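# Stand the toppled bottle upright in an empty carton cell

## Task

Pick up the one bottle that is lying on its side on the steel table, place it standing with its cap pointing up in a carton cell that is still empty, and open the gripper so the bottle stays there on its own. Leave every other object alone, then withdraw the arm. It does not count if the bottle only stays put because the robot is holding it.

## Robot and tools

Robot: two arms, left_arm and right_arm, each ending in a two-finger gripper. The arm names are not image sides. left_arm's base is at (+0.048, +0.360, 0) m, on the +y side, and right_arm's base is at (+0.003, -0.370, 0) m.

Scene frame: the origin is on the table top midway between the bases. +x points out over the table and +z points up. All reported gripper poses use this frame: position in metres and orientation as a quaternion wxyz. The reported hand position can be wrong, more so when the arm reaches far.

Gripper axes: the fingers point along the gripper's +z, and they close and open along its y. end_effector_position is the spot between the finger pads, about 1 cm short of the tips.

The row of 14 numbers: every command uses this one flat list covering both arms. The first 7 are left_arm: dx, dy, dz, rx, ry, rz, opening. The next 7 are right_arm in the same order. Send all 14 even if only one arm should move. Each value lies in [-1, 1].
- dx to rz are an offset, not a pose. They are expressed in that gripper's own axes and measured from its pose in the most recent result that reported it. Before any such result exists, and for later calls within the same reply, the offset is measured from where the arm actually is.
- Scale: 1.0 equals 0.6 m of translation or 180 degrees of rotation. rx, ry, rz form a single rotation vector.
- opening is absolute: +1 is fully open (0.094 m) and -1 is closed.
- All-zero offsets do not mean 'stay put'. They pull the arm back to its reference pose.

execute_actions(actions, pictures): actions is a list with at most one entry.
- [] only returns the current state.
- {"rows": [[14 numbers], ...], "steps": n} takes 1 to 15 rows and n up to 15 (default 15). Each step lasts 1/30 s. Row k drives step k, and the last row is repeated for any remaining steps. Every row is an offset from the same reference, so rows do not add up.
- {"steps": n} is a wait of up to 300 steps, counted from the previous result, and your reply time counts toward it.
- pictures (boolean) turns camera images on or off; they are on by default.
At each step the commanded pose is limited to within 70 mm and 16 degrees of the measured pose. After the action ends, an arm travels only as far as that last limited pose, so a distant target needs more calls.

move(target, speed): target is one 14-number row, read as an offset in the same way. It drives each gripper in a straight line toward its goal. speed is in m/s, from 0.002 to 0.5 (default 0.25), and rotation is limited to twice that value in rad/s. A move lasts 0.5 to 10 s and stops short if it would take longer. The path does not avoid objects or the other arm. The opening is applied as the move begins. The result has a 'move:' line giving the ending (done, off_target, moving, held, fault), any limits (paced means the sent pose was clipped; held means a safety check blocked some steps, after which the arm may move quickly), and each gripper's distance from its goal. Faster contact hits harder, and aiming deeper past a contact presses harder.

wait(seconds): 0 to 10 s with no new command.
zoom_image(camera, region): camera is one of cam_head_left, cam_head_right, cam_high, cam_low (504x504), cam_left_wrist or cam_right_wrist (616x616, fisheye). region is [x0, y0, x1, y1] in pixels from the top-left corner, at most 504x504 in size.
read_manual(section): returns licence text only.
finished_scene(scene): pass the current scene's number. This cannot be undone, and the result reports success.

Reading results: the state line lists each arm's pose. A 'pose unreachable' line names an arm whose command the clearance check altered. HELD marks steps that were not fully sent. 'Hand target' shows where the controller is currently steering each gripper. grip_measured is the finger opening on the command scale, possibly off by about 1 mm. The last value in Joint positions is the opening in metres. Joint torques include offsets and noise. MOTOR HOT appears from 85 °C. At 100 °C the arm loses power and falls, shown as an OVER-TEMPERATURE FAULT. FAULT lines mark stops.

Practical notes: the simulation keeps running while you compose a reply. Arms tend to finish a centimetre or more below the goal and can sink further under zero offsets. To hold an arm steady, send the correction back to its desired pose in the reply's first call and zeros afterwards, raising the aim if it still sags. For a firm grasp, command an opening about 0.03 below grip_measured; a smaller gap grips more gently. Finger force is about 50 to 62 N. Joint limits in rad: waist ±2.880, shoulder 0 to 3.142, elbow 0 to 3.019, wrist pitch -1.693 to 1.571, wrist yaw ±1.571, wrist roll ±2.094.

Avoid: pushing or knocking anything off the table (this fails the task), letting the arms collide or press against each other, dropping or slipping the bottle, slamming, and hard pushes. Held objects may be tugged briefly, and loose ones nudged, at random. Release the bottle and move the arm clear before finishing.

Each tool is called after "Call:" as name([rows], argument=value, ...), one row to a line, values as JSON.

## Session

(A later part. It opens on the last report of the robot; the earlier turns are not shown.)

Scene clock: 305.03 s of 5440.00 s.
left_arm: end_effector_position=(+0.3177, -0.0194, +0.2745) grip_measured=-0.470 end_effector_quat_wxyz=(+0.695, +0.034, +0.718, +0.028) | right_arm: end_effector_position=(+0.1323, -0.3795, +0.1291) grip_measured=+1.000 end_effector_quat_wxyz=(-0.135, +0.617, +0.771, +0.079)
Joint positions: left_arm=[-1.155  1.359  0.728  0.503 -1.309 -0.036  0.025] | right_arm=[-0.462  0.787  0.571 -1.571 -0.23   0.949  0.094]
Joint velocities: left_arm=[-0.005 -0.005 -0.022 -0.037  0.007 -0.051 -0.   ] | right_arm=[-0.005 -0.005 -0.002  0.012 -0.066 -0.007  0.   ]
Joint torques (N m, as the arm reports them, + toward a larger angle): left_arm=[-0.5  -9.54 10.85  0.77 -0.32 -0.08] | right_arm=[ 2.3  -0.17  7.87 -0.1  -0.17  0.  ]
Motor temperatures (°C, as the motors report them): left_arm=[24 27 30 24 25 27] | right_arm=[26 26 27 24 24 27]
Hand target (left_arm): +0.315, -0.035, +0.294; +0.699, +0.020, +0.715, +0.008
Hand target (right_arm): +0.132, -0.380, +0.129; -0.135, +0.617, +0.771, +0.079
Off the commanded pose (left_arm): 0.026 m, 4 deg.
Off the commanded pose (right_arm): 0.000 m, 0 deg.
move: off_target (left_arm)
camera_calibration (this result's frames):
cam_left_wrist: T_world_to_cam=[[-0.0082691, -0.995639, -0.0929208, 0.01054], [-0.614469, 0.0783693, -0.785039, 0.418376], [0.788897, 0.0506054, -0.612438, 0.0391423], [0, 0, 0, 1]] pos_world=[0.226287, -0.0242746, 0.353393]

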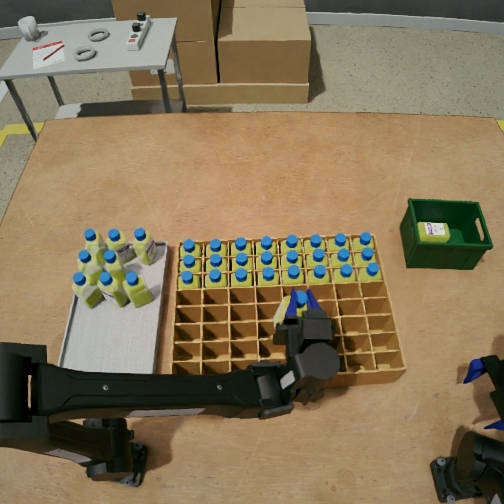

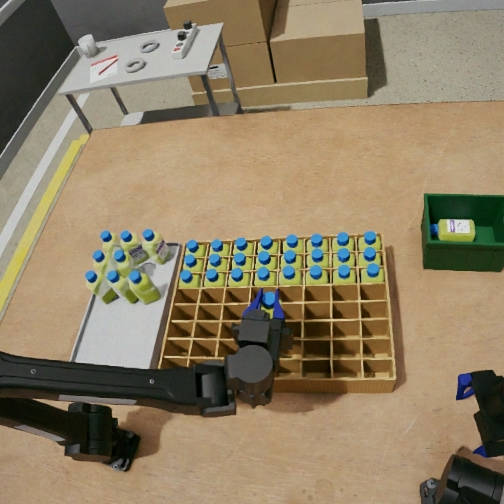

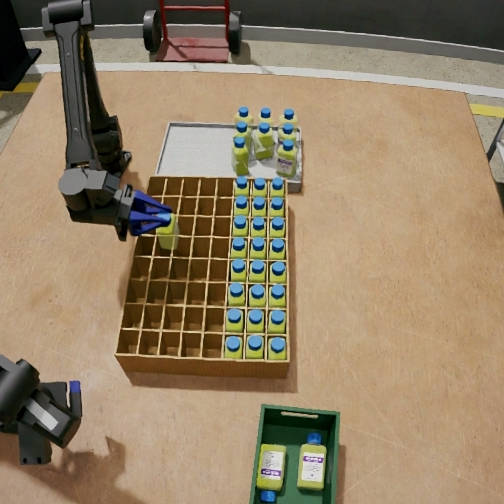

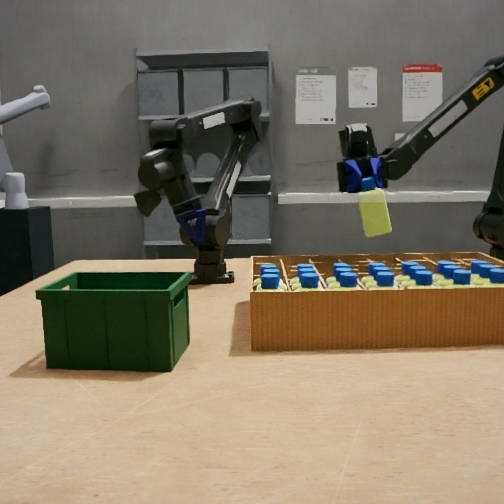

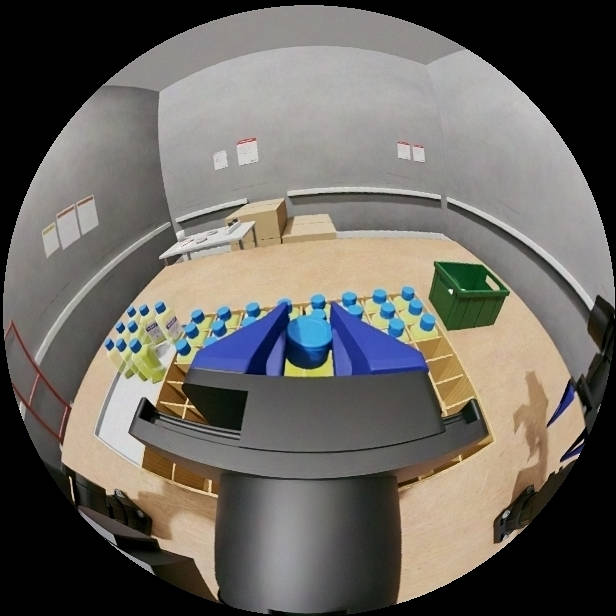

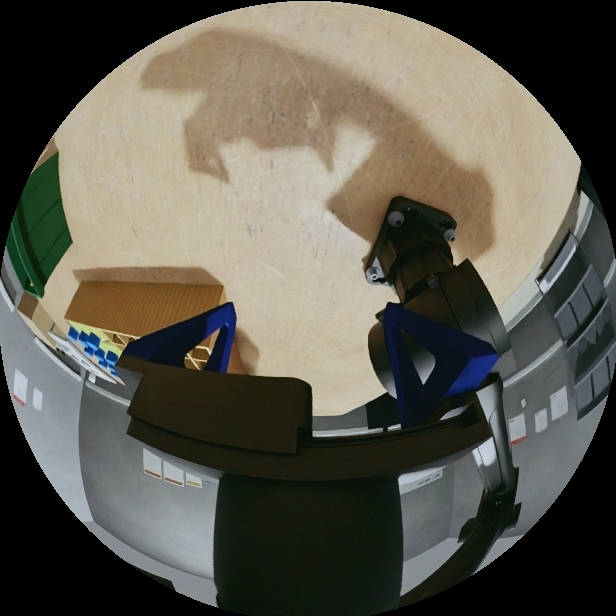

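Call:
move(target=[-0.02,-0.065,0.012,0,-0.01,-0.045,-0.54,0,0,0,0,0,0,1], speed=0.06)

Call:
zoom_image(camera="cam_low", region=[300,140,504,320])

Call:
zoom_image(camera="cam_high", region=[110,170,250,310])

Scene clock: 310.87 s of 5440.00 s.
left_arm: end_effector_position=(+0.3241, -0.0429, +0.2628) grip_measured=-0.470 end_effector_quat_wxyz=(+0.699, +0.008, +0.715, +0.007) | right_arm: end_effector_position=(+0.1323, -0.3795, +0.1291) grip_measured=+1.000 end_effector_quat_wxyz=(-0.135, +0.617, +0.771, +0.079)
Joint positions: left_arm=[-1.155  1.456  0.771  0.6   -1.315 -0.06   0.025] | right_arm=[-0.462  0.787  0.571 -1.571 -0.23   0.949  0.094]
Joint velocities: left_arm=[-0.005 -0.015 -0.017  0.017  0.081 -0.022 -0.   ] | right_arm=[-0.005 -0.015 -0.012 -0.002  0.007  0.007  0.   ]
Joint torques (N m, as the arm reports them, + toward a larger angle): left_arm=[ -0.15 -10.27  10.61   2.12  -0.22  -0.06] | right_arm=[ 2.44 -0.01  7.81 -0.2  -0.13  0.02]
Motor temperatures (°C, as the motors report them): left_arm=[24 27 31 24 25 27] | right_arm=[26 26 27 24 24 27]
Hand target (left_arm): +0.324, -0.058, +0.283; +0.705, -0.017, +0.708, -0.021
Hand target (right_arm): +0.132, -0.380, +0.129; -0.135, +0.617, +0.771, +0.079
Off the commanded pose (left_arm): 0.026 m, 4 deg.
Off the commanded pose (right_arm): 0.000 m, 0 deg.
After step 90, 1.33 s passed at rest.
move: off_target (left_arm)
camera_calibration (this result's frames):
cam_left_wrist: T_world_to_cam=[[-0.00125512, -0.999621, -0.0275128, -0.0335451], [-0.605825, 0.0226492, -0.795275, 0.412401], [0.795597, 0.0156698, -0.605624, 0.0226462], [0, 0, 0, 1]] pos_world=[0.231784, -0.0432278, 0.340765]

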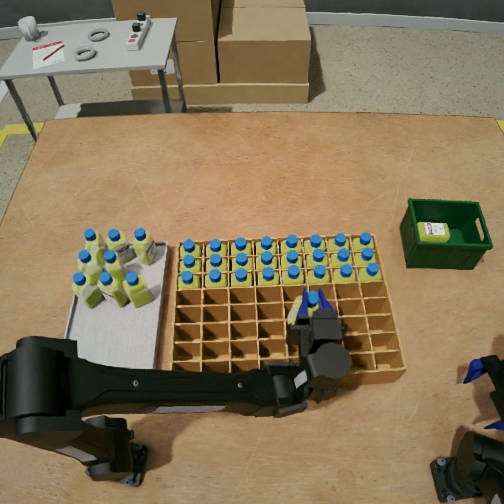

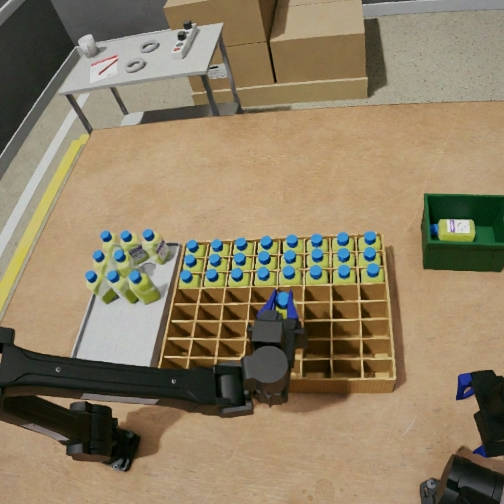

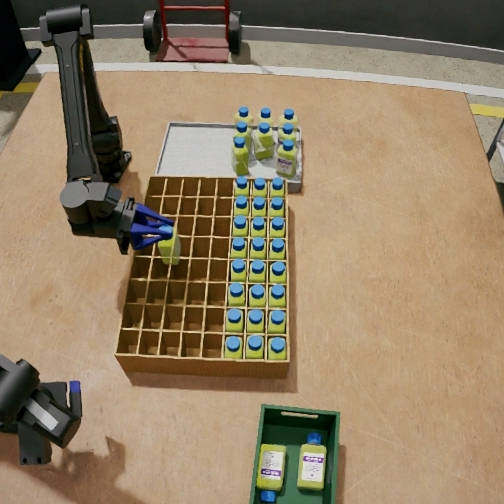

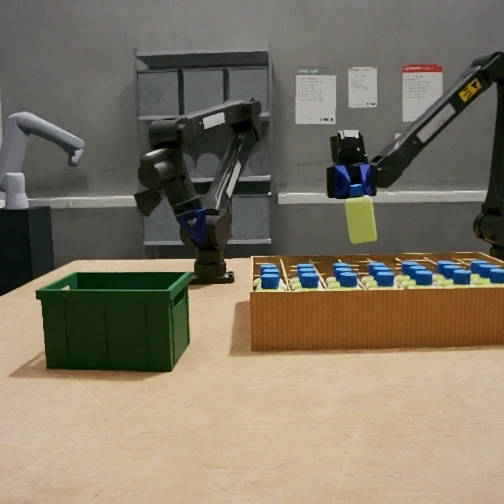

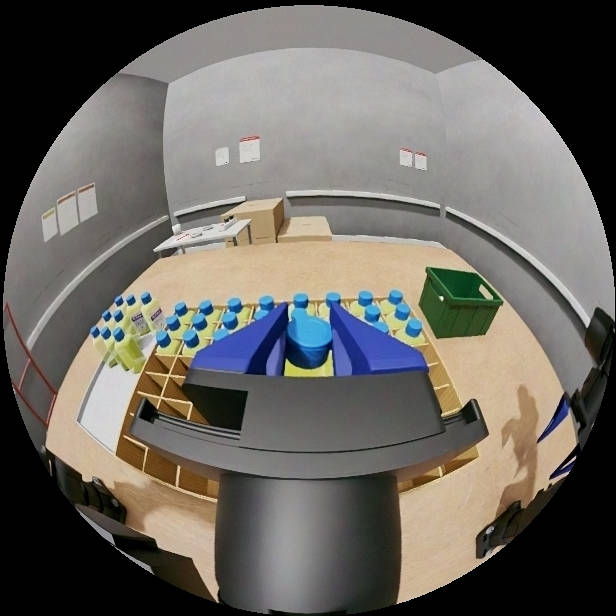

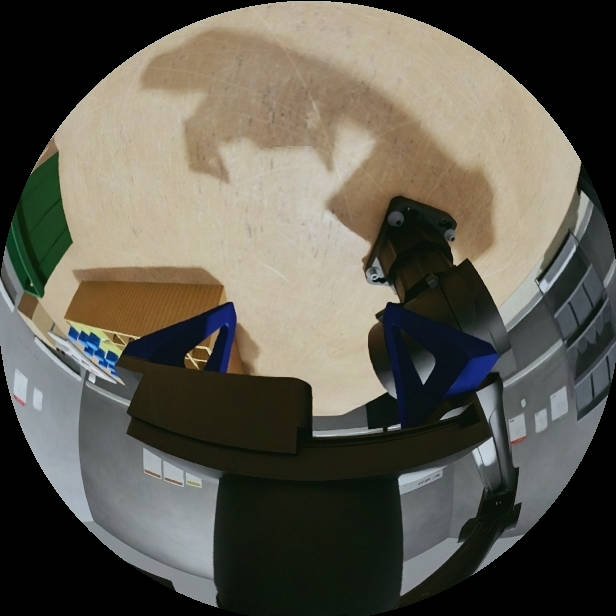

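Region (300, 140, 504, 320) of cam_low's 504x504 image, scaled by 2.471, with more detail than that image has; it fills the top 445 rows of this view, and the rest is white.

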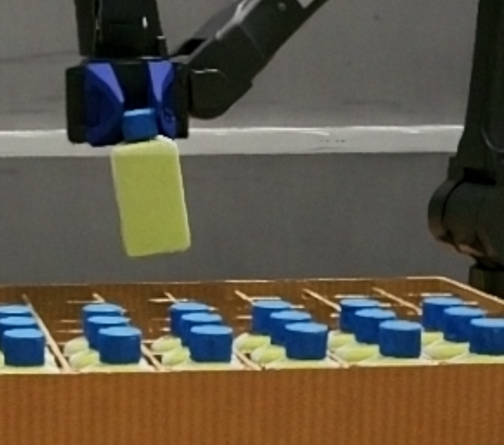

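Region (110, 170, 250, 310) of cam_high's 504x504 image, scaled by 3.600, with more detail than that image has.

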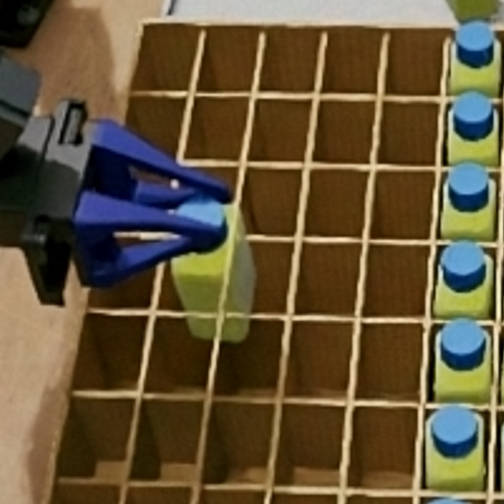

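Call:
move(target=[-0.01,-0.02,0.004,0,0,-0.05,-0.54,0,0,0,0,0,0,1], speed=0.05)

Call:
zoom_image(camera="cam_low", region=[300,140,504,320])

Call:
zoom_image(camera="cam_high", region=[110,170,250,310])

Scene clock: 317.20 s of 5440.00 s.
left_arm: end_effector_position=(+0.3243, -0.0438, +0.2589) grip_measured=-0.470 end_effector_quat_wxyz=(+0.698, -0.036, +0.715, -0.035) | right_arm: end_effector_position=(+0.1323, -0.3795, +0.1291) grip_measured=+1.000 end_effector_quat_wxyz=(-0.135, +0.617, +0.771, +0.079)
Joint positions: left_arm=[-1.155  1.464  0.771  0.596 -1.315 -0.194  0.025] | right_arm=[-0.462  0.787  0.571 -1.571 -0.23   0.949  0.094]
Joint velocities: left_arm=[-0.005 -0.015 -0.002 -0.027 -0.022 -0.022 -0.   ] | right_arm=[-0.005 -0.005 -0.007  0.002  0.037  0.051  0.   ]
Joint torques (N m, as the arm reports them, + toward a larger angle): left_arm=[  0.39 -10.68   9.48   0.71  -0.13  -0.06] | right_arm=[ 2.8   0.13  7.86 -0.18 -0.17  0.  ]
Motor temperatures (°C, as the motors report them): left_arm=[24 27 32 24 25 27] | right_arm=[26 26 27 24 24 27]
Hand target (left_arm): +0.326, -0.054, +0.269; +0.698, -0.047, +0.713, -0.048
Hand target (right_arm): +0.132, -0.380, +0.129; -0.135, +0.617, +0.771, +0.079
Off the commanded pose (left_arm): 0.015 m, 2 deg.
Off the commanded pose (right_arm): 0.000 m, 0 deg.
After step 90, 1.53 s passed at rest.
move: off_target (left_arm)
camera_calibration (this result's frames):
cam_left_wrist: T_world_to_cam=[[0.00192477, -0.995462, 0.0951369, -0.0671756], [-0.60821, -0.0766828, -0.790063, 0.404592], [0.793774, -0.0563426, -0.605598, 0.0175799], [0, 0, 0, 1]] pos_world=[0.232252, -0.0348551, 0.33669]

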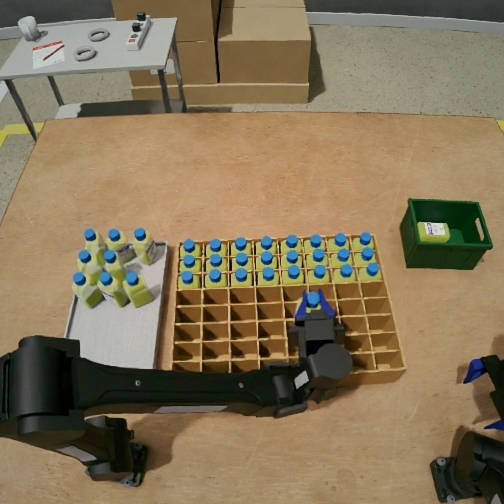

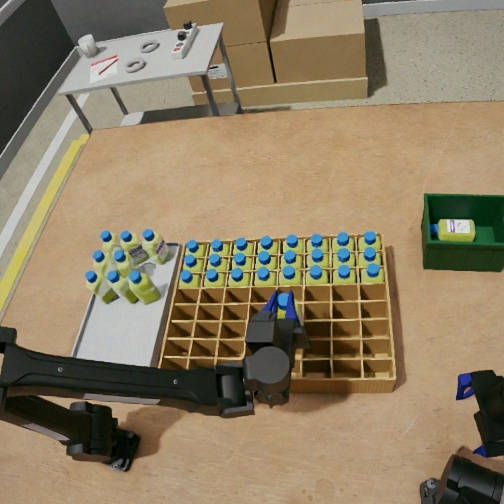

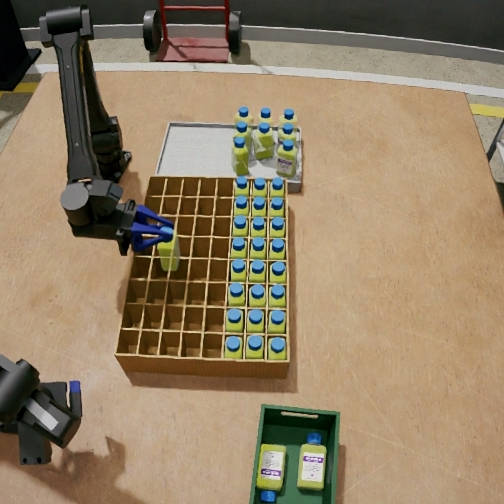

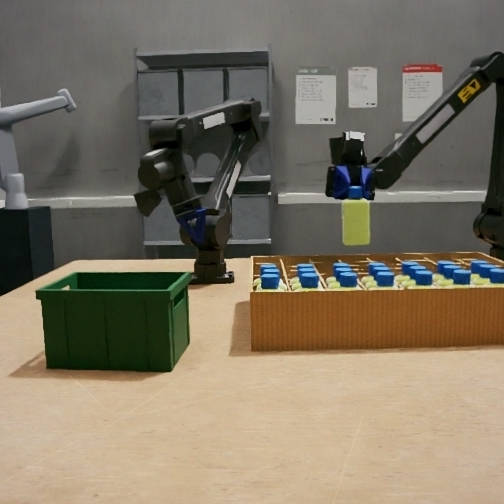

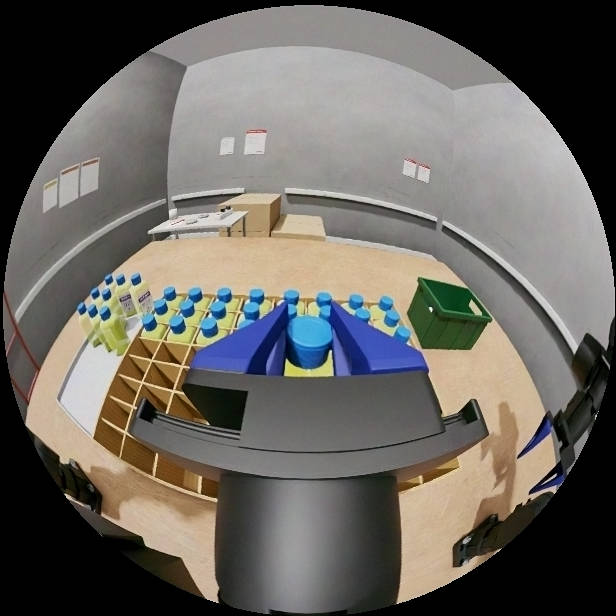

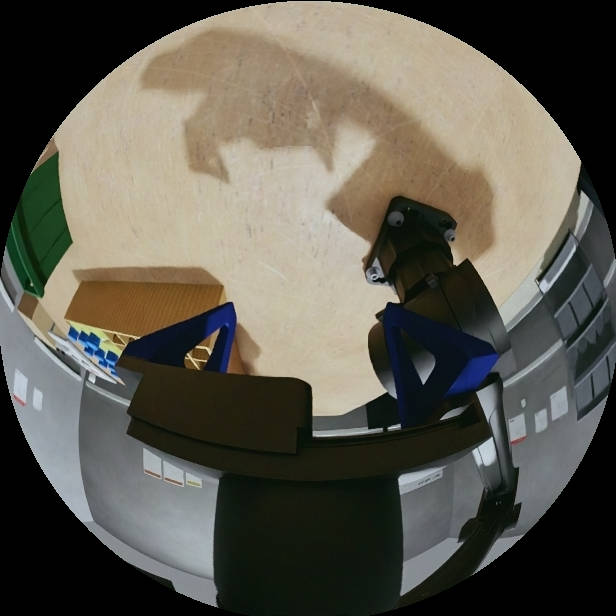

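Region (300, 140, 504, 320) of cam_low's 504x504 image, scaled by 2.471, with more detail than that image has; it fills the top 445 rows of this view, and the rest is white.

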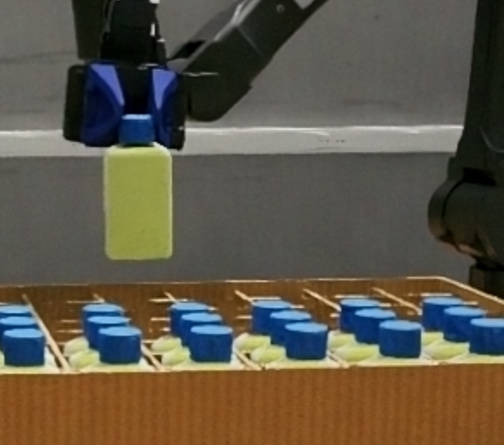

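Region (110, 170, 250, 310) of cam_high's 504x504 image, scaled by 3.600, with more detail than that image has.

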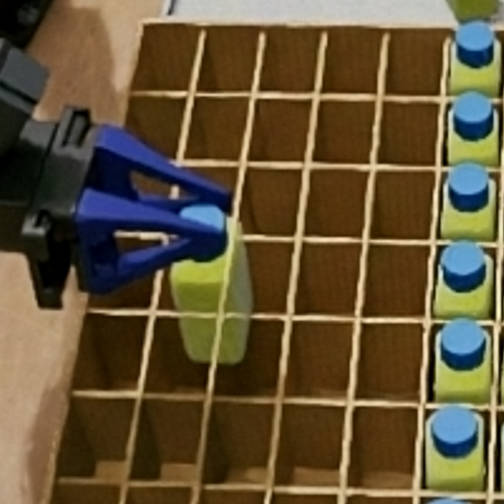

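Call:
move(target=[0.045,-0.012,0.004,0,-0.008,-0.01,-0.54,0,0,0,0,0,0,1], speed=0.04)

Call:
zoom_image(camera="cam_low", region=[300,140,504,320])

Call:
zoom_image(camera="cam_high", region=[110,170,250,310])

Scene clock: 320.90 s of 5440.00 s.
left_arm: end_effector_position=(+0.3269, -0.0531, +0.2319) grip_measured=-0.470 end_effector_quat_wxyz=(+0.703, -0.046, +0.708, -0.045) | right_arm: end_effector_position=(+0.1323, -0.3795, +0.1291) grip_measured=+1.000 end_effector_quat_wxyz=(-0.135, +0.617, +0.771, +0.079)
Joint positions: left_arm=[-1.155  1.563  0.762  0.773 -1.318 -0.157  0.025] | right_arm=[-0.462  0.787  0.571 -1.571 -0.23   0.949  0.094]
Joint velocities: left_arm=[ 0.005 -0.005 -0.002  0.046  0.022  0.007 -0.   ] | right_arm=[-0.015 -0.005 -0.002 -0.007 -0.007  0.051  0.   ]
Joint torques (N m, as the arm reports them, + toward a larger angle): left_arm=[  0.28 -12.5    6.28   1.93  -0.19   0.2 ] | right_arm=[ 2.33  0.12  7.81 -0.11 -0.13  0.01]
Motor temperatures (°C, as the motors report them): left_arm=[24 27 32 24 25 27] | right_arm=[26 26 27 24 24 27]
Hand target (left_arm): +0.326, -0.054, +0.232; +0.705, -0.047, +0.706, -0.046
Hand target (right_arm): +0.132, -0.380, +0.129; -0.135, +0.617, +0.771, +0.079
Off the commanded pose (left_arm): 0.001 m, 0 deg.
Off the commanded pose (right_arm): 0.000 m, 0 deg.
move: done
camera_calibration (this result's frames):
cam_left_wrist: T_world_to_cam=[[0.00248405, -0.992319, 0.123676, -0.080529], [-0.594286, -0.100932, -0.797895, 0.380028], [0.80425, -0.0715172, -0.589972, -0.00922214], [0, 0, 0, 1]] pos_world=[0.233462, -0.0422129, 0.307741]

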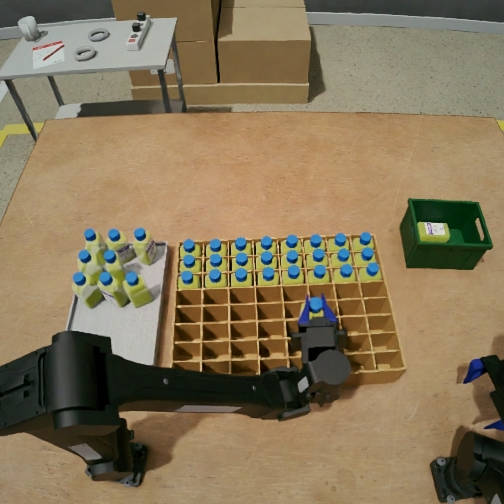

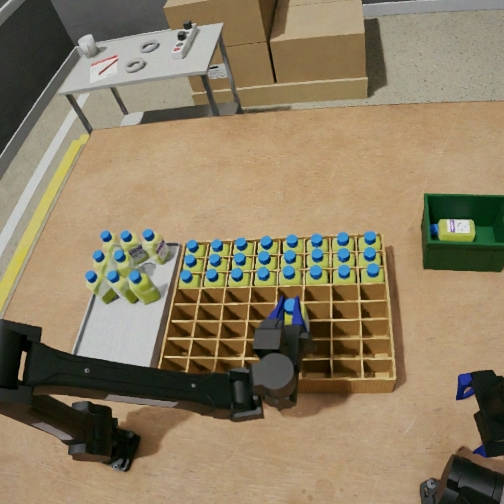

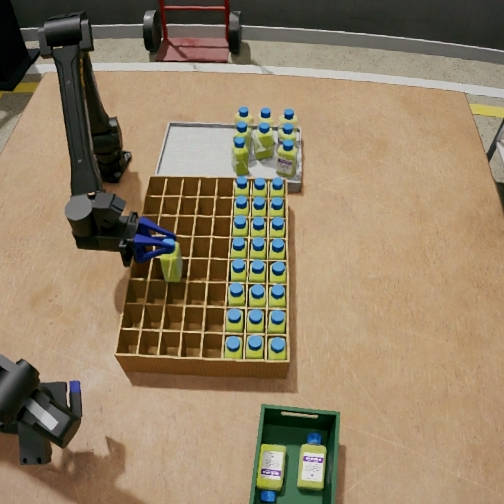

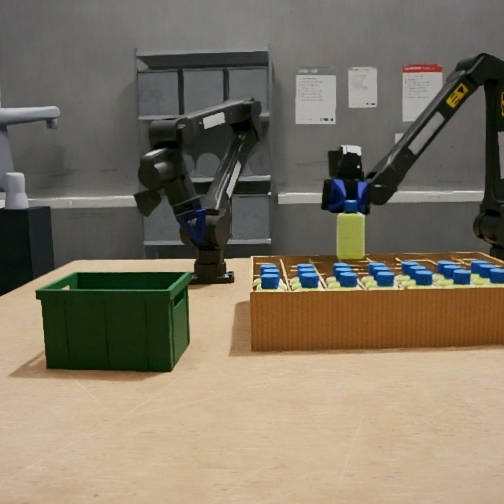

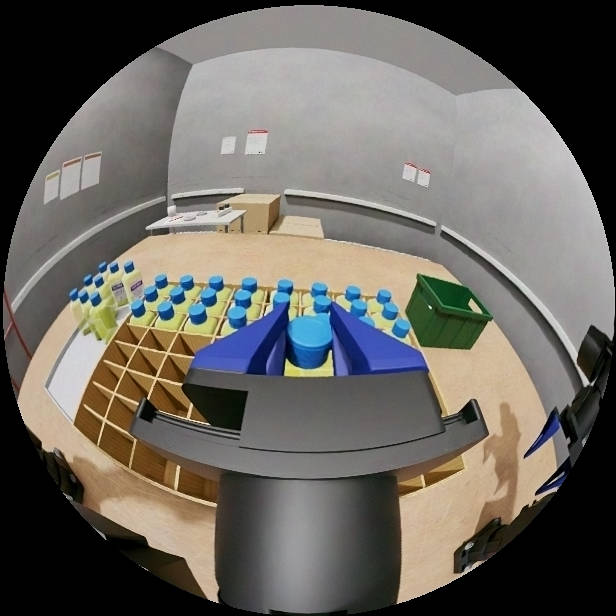

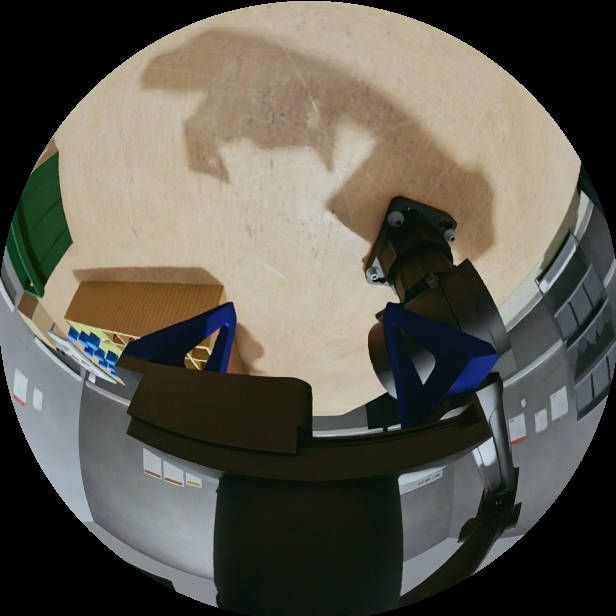

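Region (300, 140, 504, 320) of cam_low's 504x504 image, scaled by 2.471, with more detail than that image has; it fills the top 445 rows of this view, and the rest is white.

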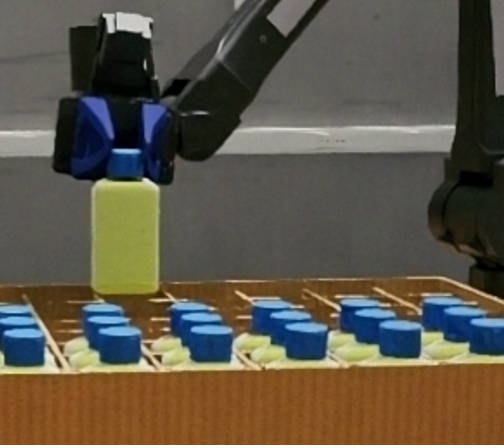

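Region (110, 170, 250, 310) of cam_high's 504x504 image, scaled by 3.600, with more detail than that image has.

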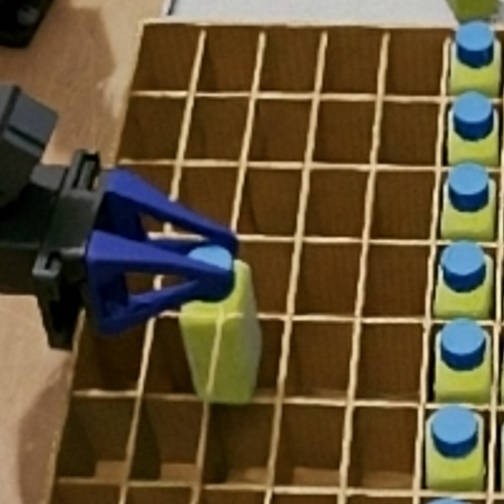

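Call:
zoom_image(camera="cam_head_left", region=[250,250,390,370])

Call:
zoom_image(camera="cam_head_right", region=[220,250,360,370])

Region (250, 250, 390, 370) of cam_head_left's 504x504 image, scaled by 3.600, with more detail than that image has; it fills the top 432 rows of this view, and the rest is white.

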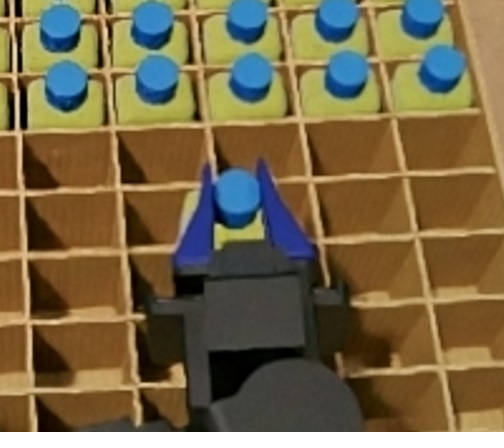

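Region (220, 250, 360, 370) of cam_head_right's 504x504 image, scaled by 3.600, with more detail than that image has; it fills the top 432 rows of this view, and the rest is white.

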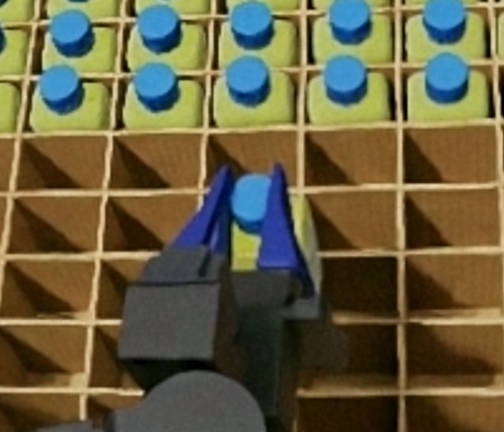

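Call:
move(target=[-0.02,-0.04,0.037,0,0,0,-0.54,0,0,0,0,0,0,1], speed=0.05)

Call:
zoom_image(camera="cam_head_left", region=[250,250,390,370])

Call:
zoom_image(camera="cam_high", region=[110,170,250,310])

Scene clock: 339.50 s of 5440.00 s.
left_arm: end_effector_position=(+0.3388, -0.0644, +0.2352) grip_measured=-0.470 end_effector_quat_wxyz=(+0.701, -0.034, +0.711, -0.041) | right_arm: end_effector_position=(+0.1323, -0.3795, +0.1291) grip_measured=+1.000 end_effector_quat_wxyz=(-0.135, +0.617, +0.771, +0.079)
Joint positions: left_arm=[-1.134  1.578  0.802  0.729 -1.286 -0.152  0.025] | right_arm=[-0.462  0.787  0.571 -1.571 -0.23   0.949  0.094]
Joint velocities: left_arm=[ 0.005 -0.005 -0.012 -0.002  0.007 -0.125  0.   ] | right_arm=[ 0.005 -0.024  0.002  0.012  0.066 -0.022  0.   ]
Joint torques (N m, as the arm reports them, + toward a larger angle): left_arm=[  1.48 -12.31   9.62   0.59   0.15   0.08] | right_arm=[ 2.36  0.2   7.83 -0.19 -0.15  0.  ]
Motor temperatures (°C, as the motors report them): left_arm=[24 28 31 24 25 27] | right_arm=[26 26 27 24 24 27]
Hand target (left_arm): +0.349, -0.074, +0.248; +0.703, -0.046, +0.708, -0.045
Hand target (right_arm): +0.132, -0.380, +0.129; -0.135, +0.617, +0.771, +0.079
Off the commanded pose (left_arm): 0.019 m, 1 deg.
Off the commanded pose (right_arm): 0.000 m, 0 deg.
After step 90, 14.57 s passed at rest.
move: off_target (left_arm)
camera_calibration (this result's frames):
cam_left_wrist: T_world_to_cam=[[-0.00748567, -0.994881, 0.100772, -0.0835498], [-0.600039, -0.0761471, -0.796339, 0.391858], [0.799936, -0.0664285, -0.596397, -0.0143599], [0, 0, 0, 1]] pos_world=[0.245991, -0.0542373, 0.311907]

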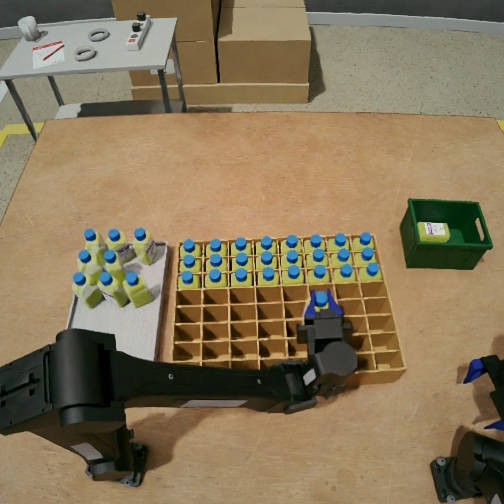

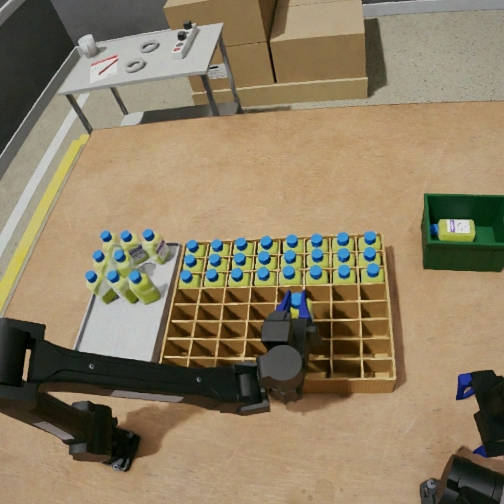

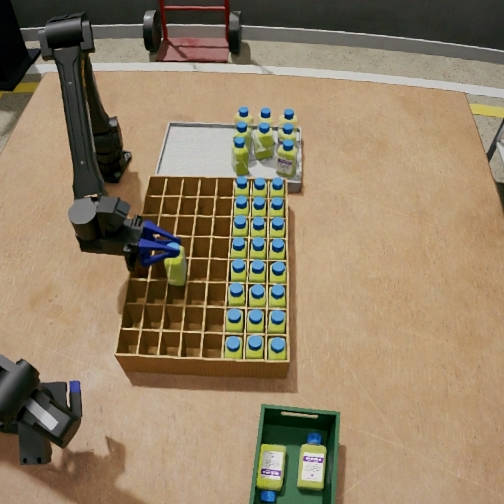

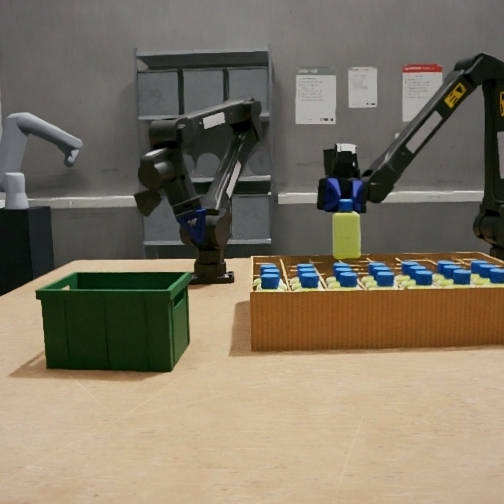

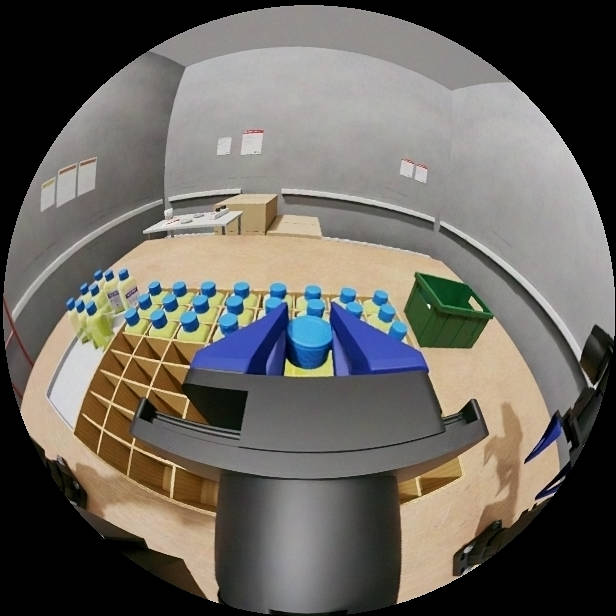

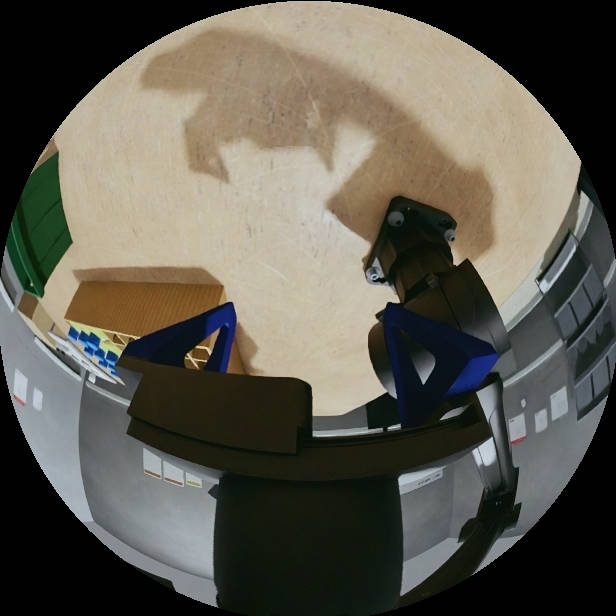

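Region (250, 250, 390, 370) of cam_head_left's 504x504 image, scaled by 3.600, with more detail than that image has; it fills the top 432 rows of this view, and the rest is white.

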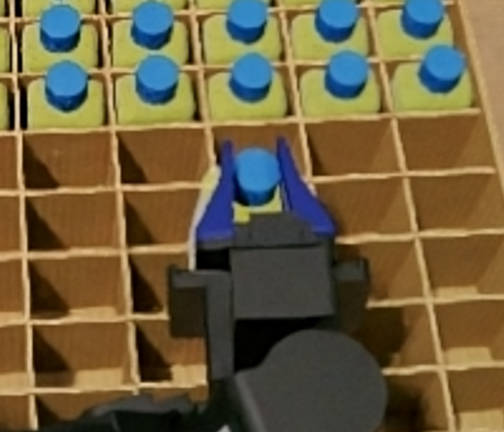

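Region (110, 170, 250, 310) of cam_high's 504x504 image, scaled by 3.600, with more detail than that image has.

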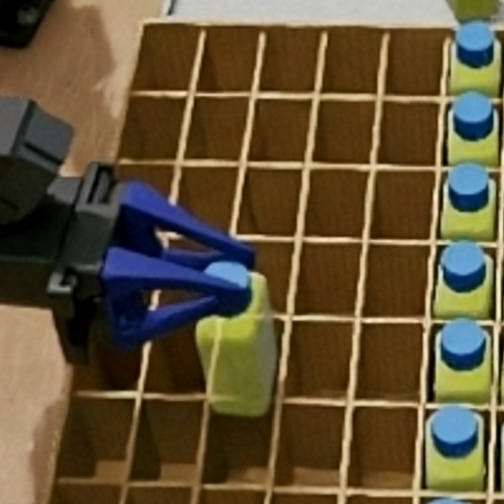

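Call:
move(target=[0.01,-0.03,0.024,0,0,-0.01,-0.54,0,0,0,0,0,0,1], speed=0.04)

Call:
zoom_image(camera="cam_low", region=[300,140,504,320])

Call:
zoom_image(camera="cam_high", region=[110,170,250,310])

Scene clock: 342.77 s of 5440.00 s.
left_arm: end_effector_position=(+0.3419, -0.0725, +0.2172) grip_measured=-0.470 end_effector_quat_wxyz=(+0.697, -0.022, +0.716, -0.036) | right_arm: end_effector_position=(+0.1323, -0.3795, +0.1291) grip_measured=+1.000 end_effector_quat_wxyz=(-0.135, +0.617, +0.771, +0.079)
Joint positions: left_arm=[-1.131  1.622  0.81   0.728 -1.27  -0.163  0.025] | right_arm=[-0.462  0.787  0.571 -1.571 -0.23   0.949  0.094]
Joint velocities: left_arm=[-0.015 -0.005 -0.007  0.002 -0.081  0.022  0.001] | right_arm=[ 0.005 -0.015  0.022 -0.007  0.007 -0.037  0.   ]
Joint torques (N m, as the arm reports them, + toward a larger angle): left_arm=[  1.75 -12.39   9.83   1.29   0.1   -0.11] | right_arm=[ 2.67  0.08  7.85 -0.2  -0.16  0.01]
Motor temperatures (°C, as the motors report them): left_arm=[24 28 31 24 25 27] | right_arm=[26 26 27 24 24 27]
Hand target (left_arm): +0.352, -0.082, +0.231; +0.701, -0.045, +0.710, -0.052
Hand target (right_arm): +0.132, -0.380, +0.129; -0.135, +0.617, +0.771, +0.079
Off the commanded pose (left_arm): 0.021 m, 3 deg.
Off the commanded pose (right_arm): 0.000 m, 0 deg.
move: off_target (left_arm)
camera_calibration (this result's frames):
cam_left_wrist: T_world_to_cam=[[-0.0187707, -0.996843, 0.0771445, -0.0808791], [-0.609763, -0.0497343, -0.791022, 0.382772], [0.792361, -0.0618879, -0.606905, -0.0228995], [0, 0, 0, 1]] pos_world=[0.250027, -0.0630041, 0.295123]

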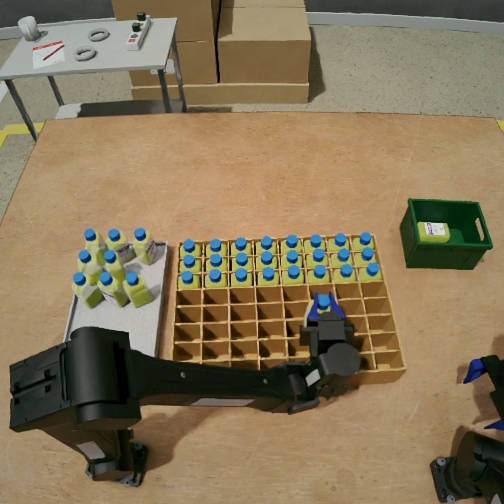

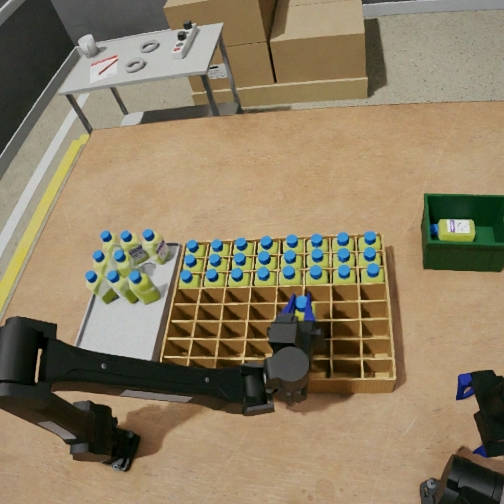

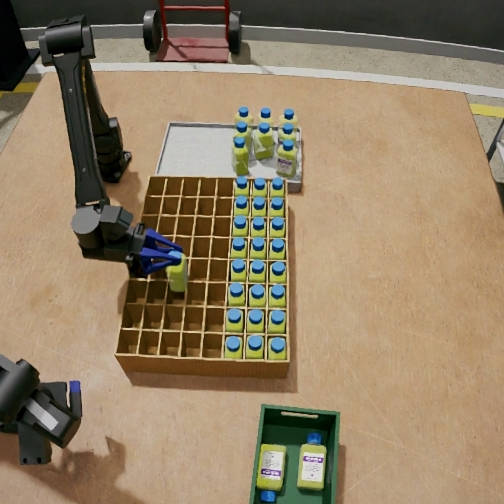

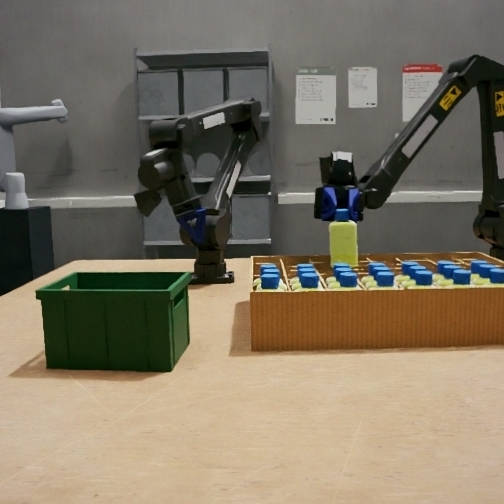

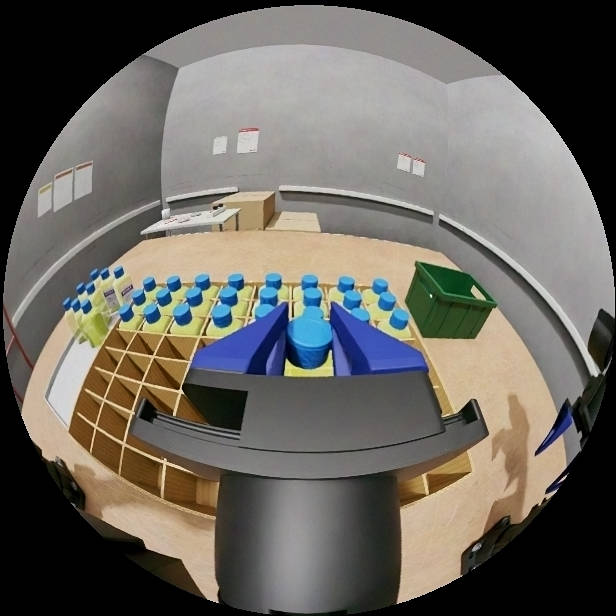

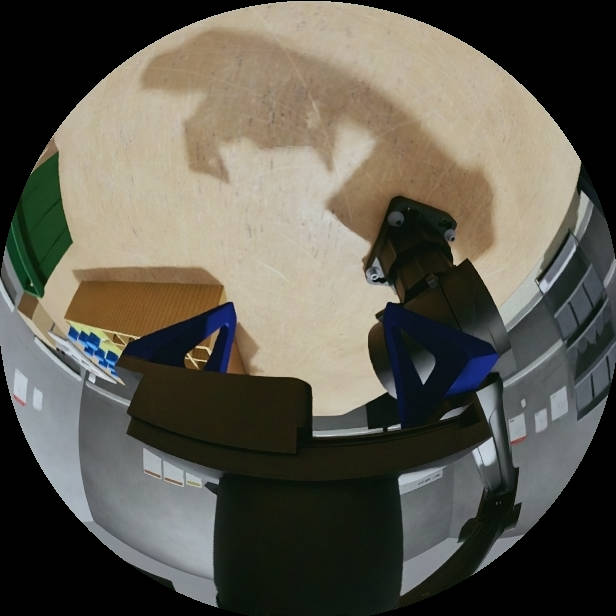

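Region (300, 140, 504, 320) of cam_low's 504x504 image, scaled by 2.471, with more detail than that image has; it fills the top 445 rows of this view, and the rest is white.

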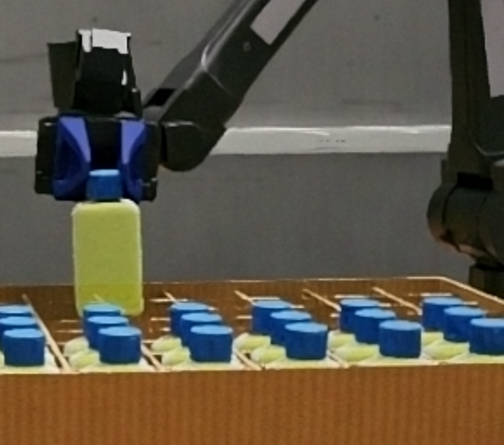

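Region (110, 170, 250, 310) of cam_high's 504x504 image, scaled by 3.600, with more detail than that image has.

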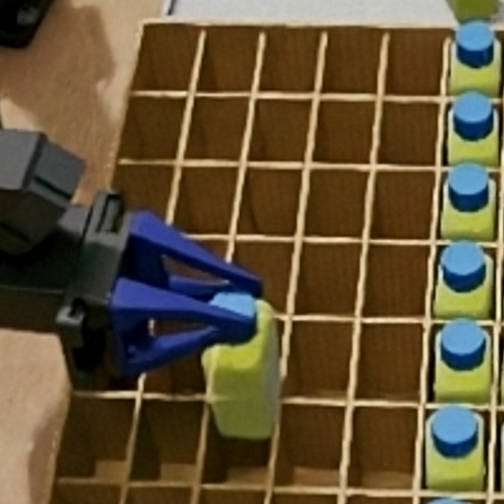

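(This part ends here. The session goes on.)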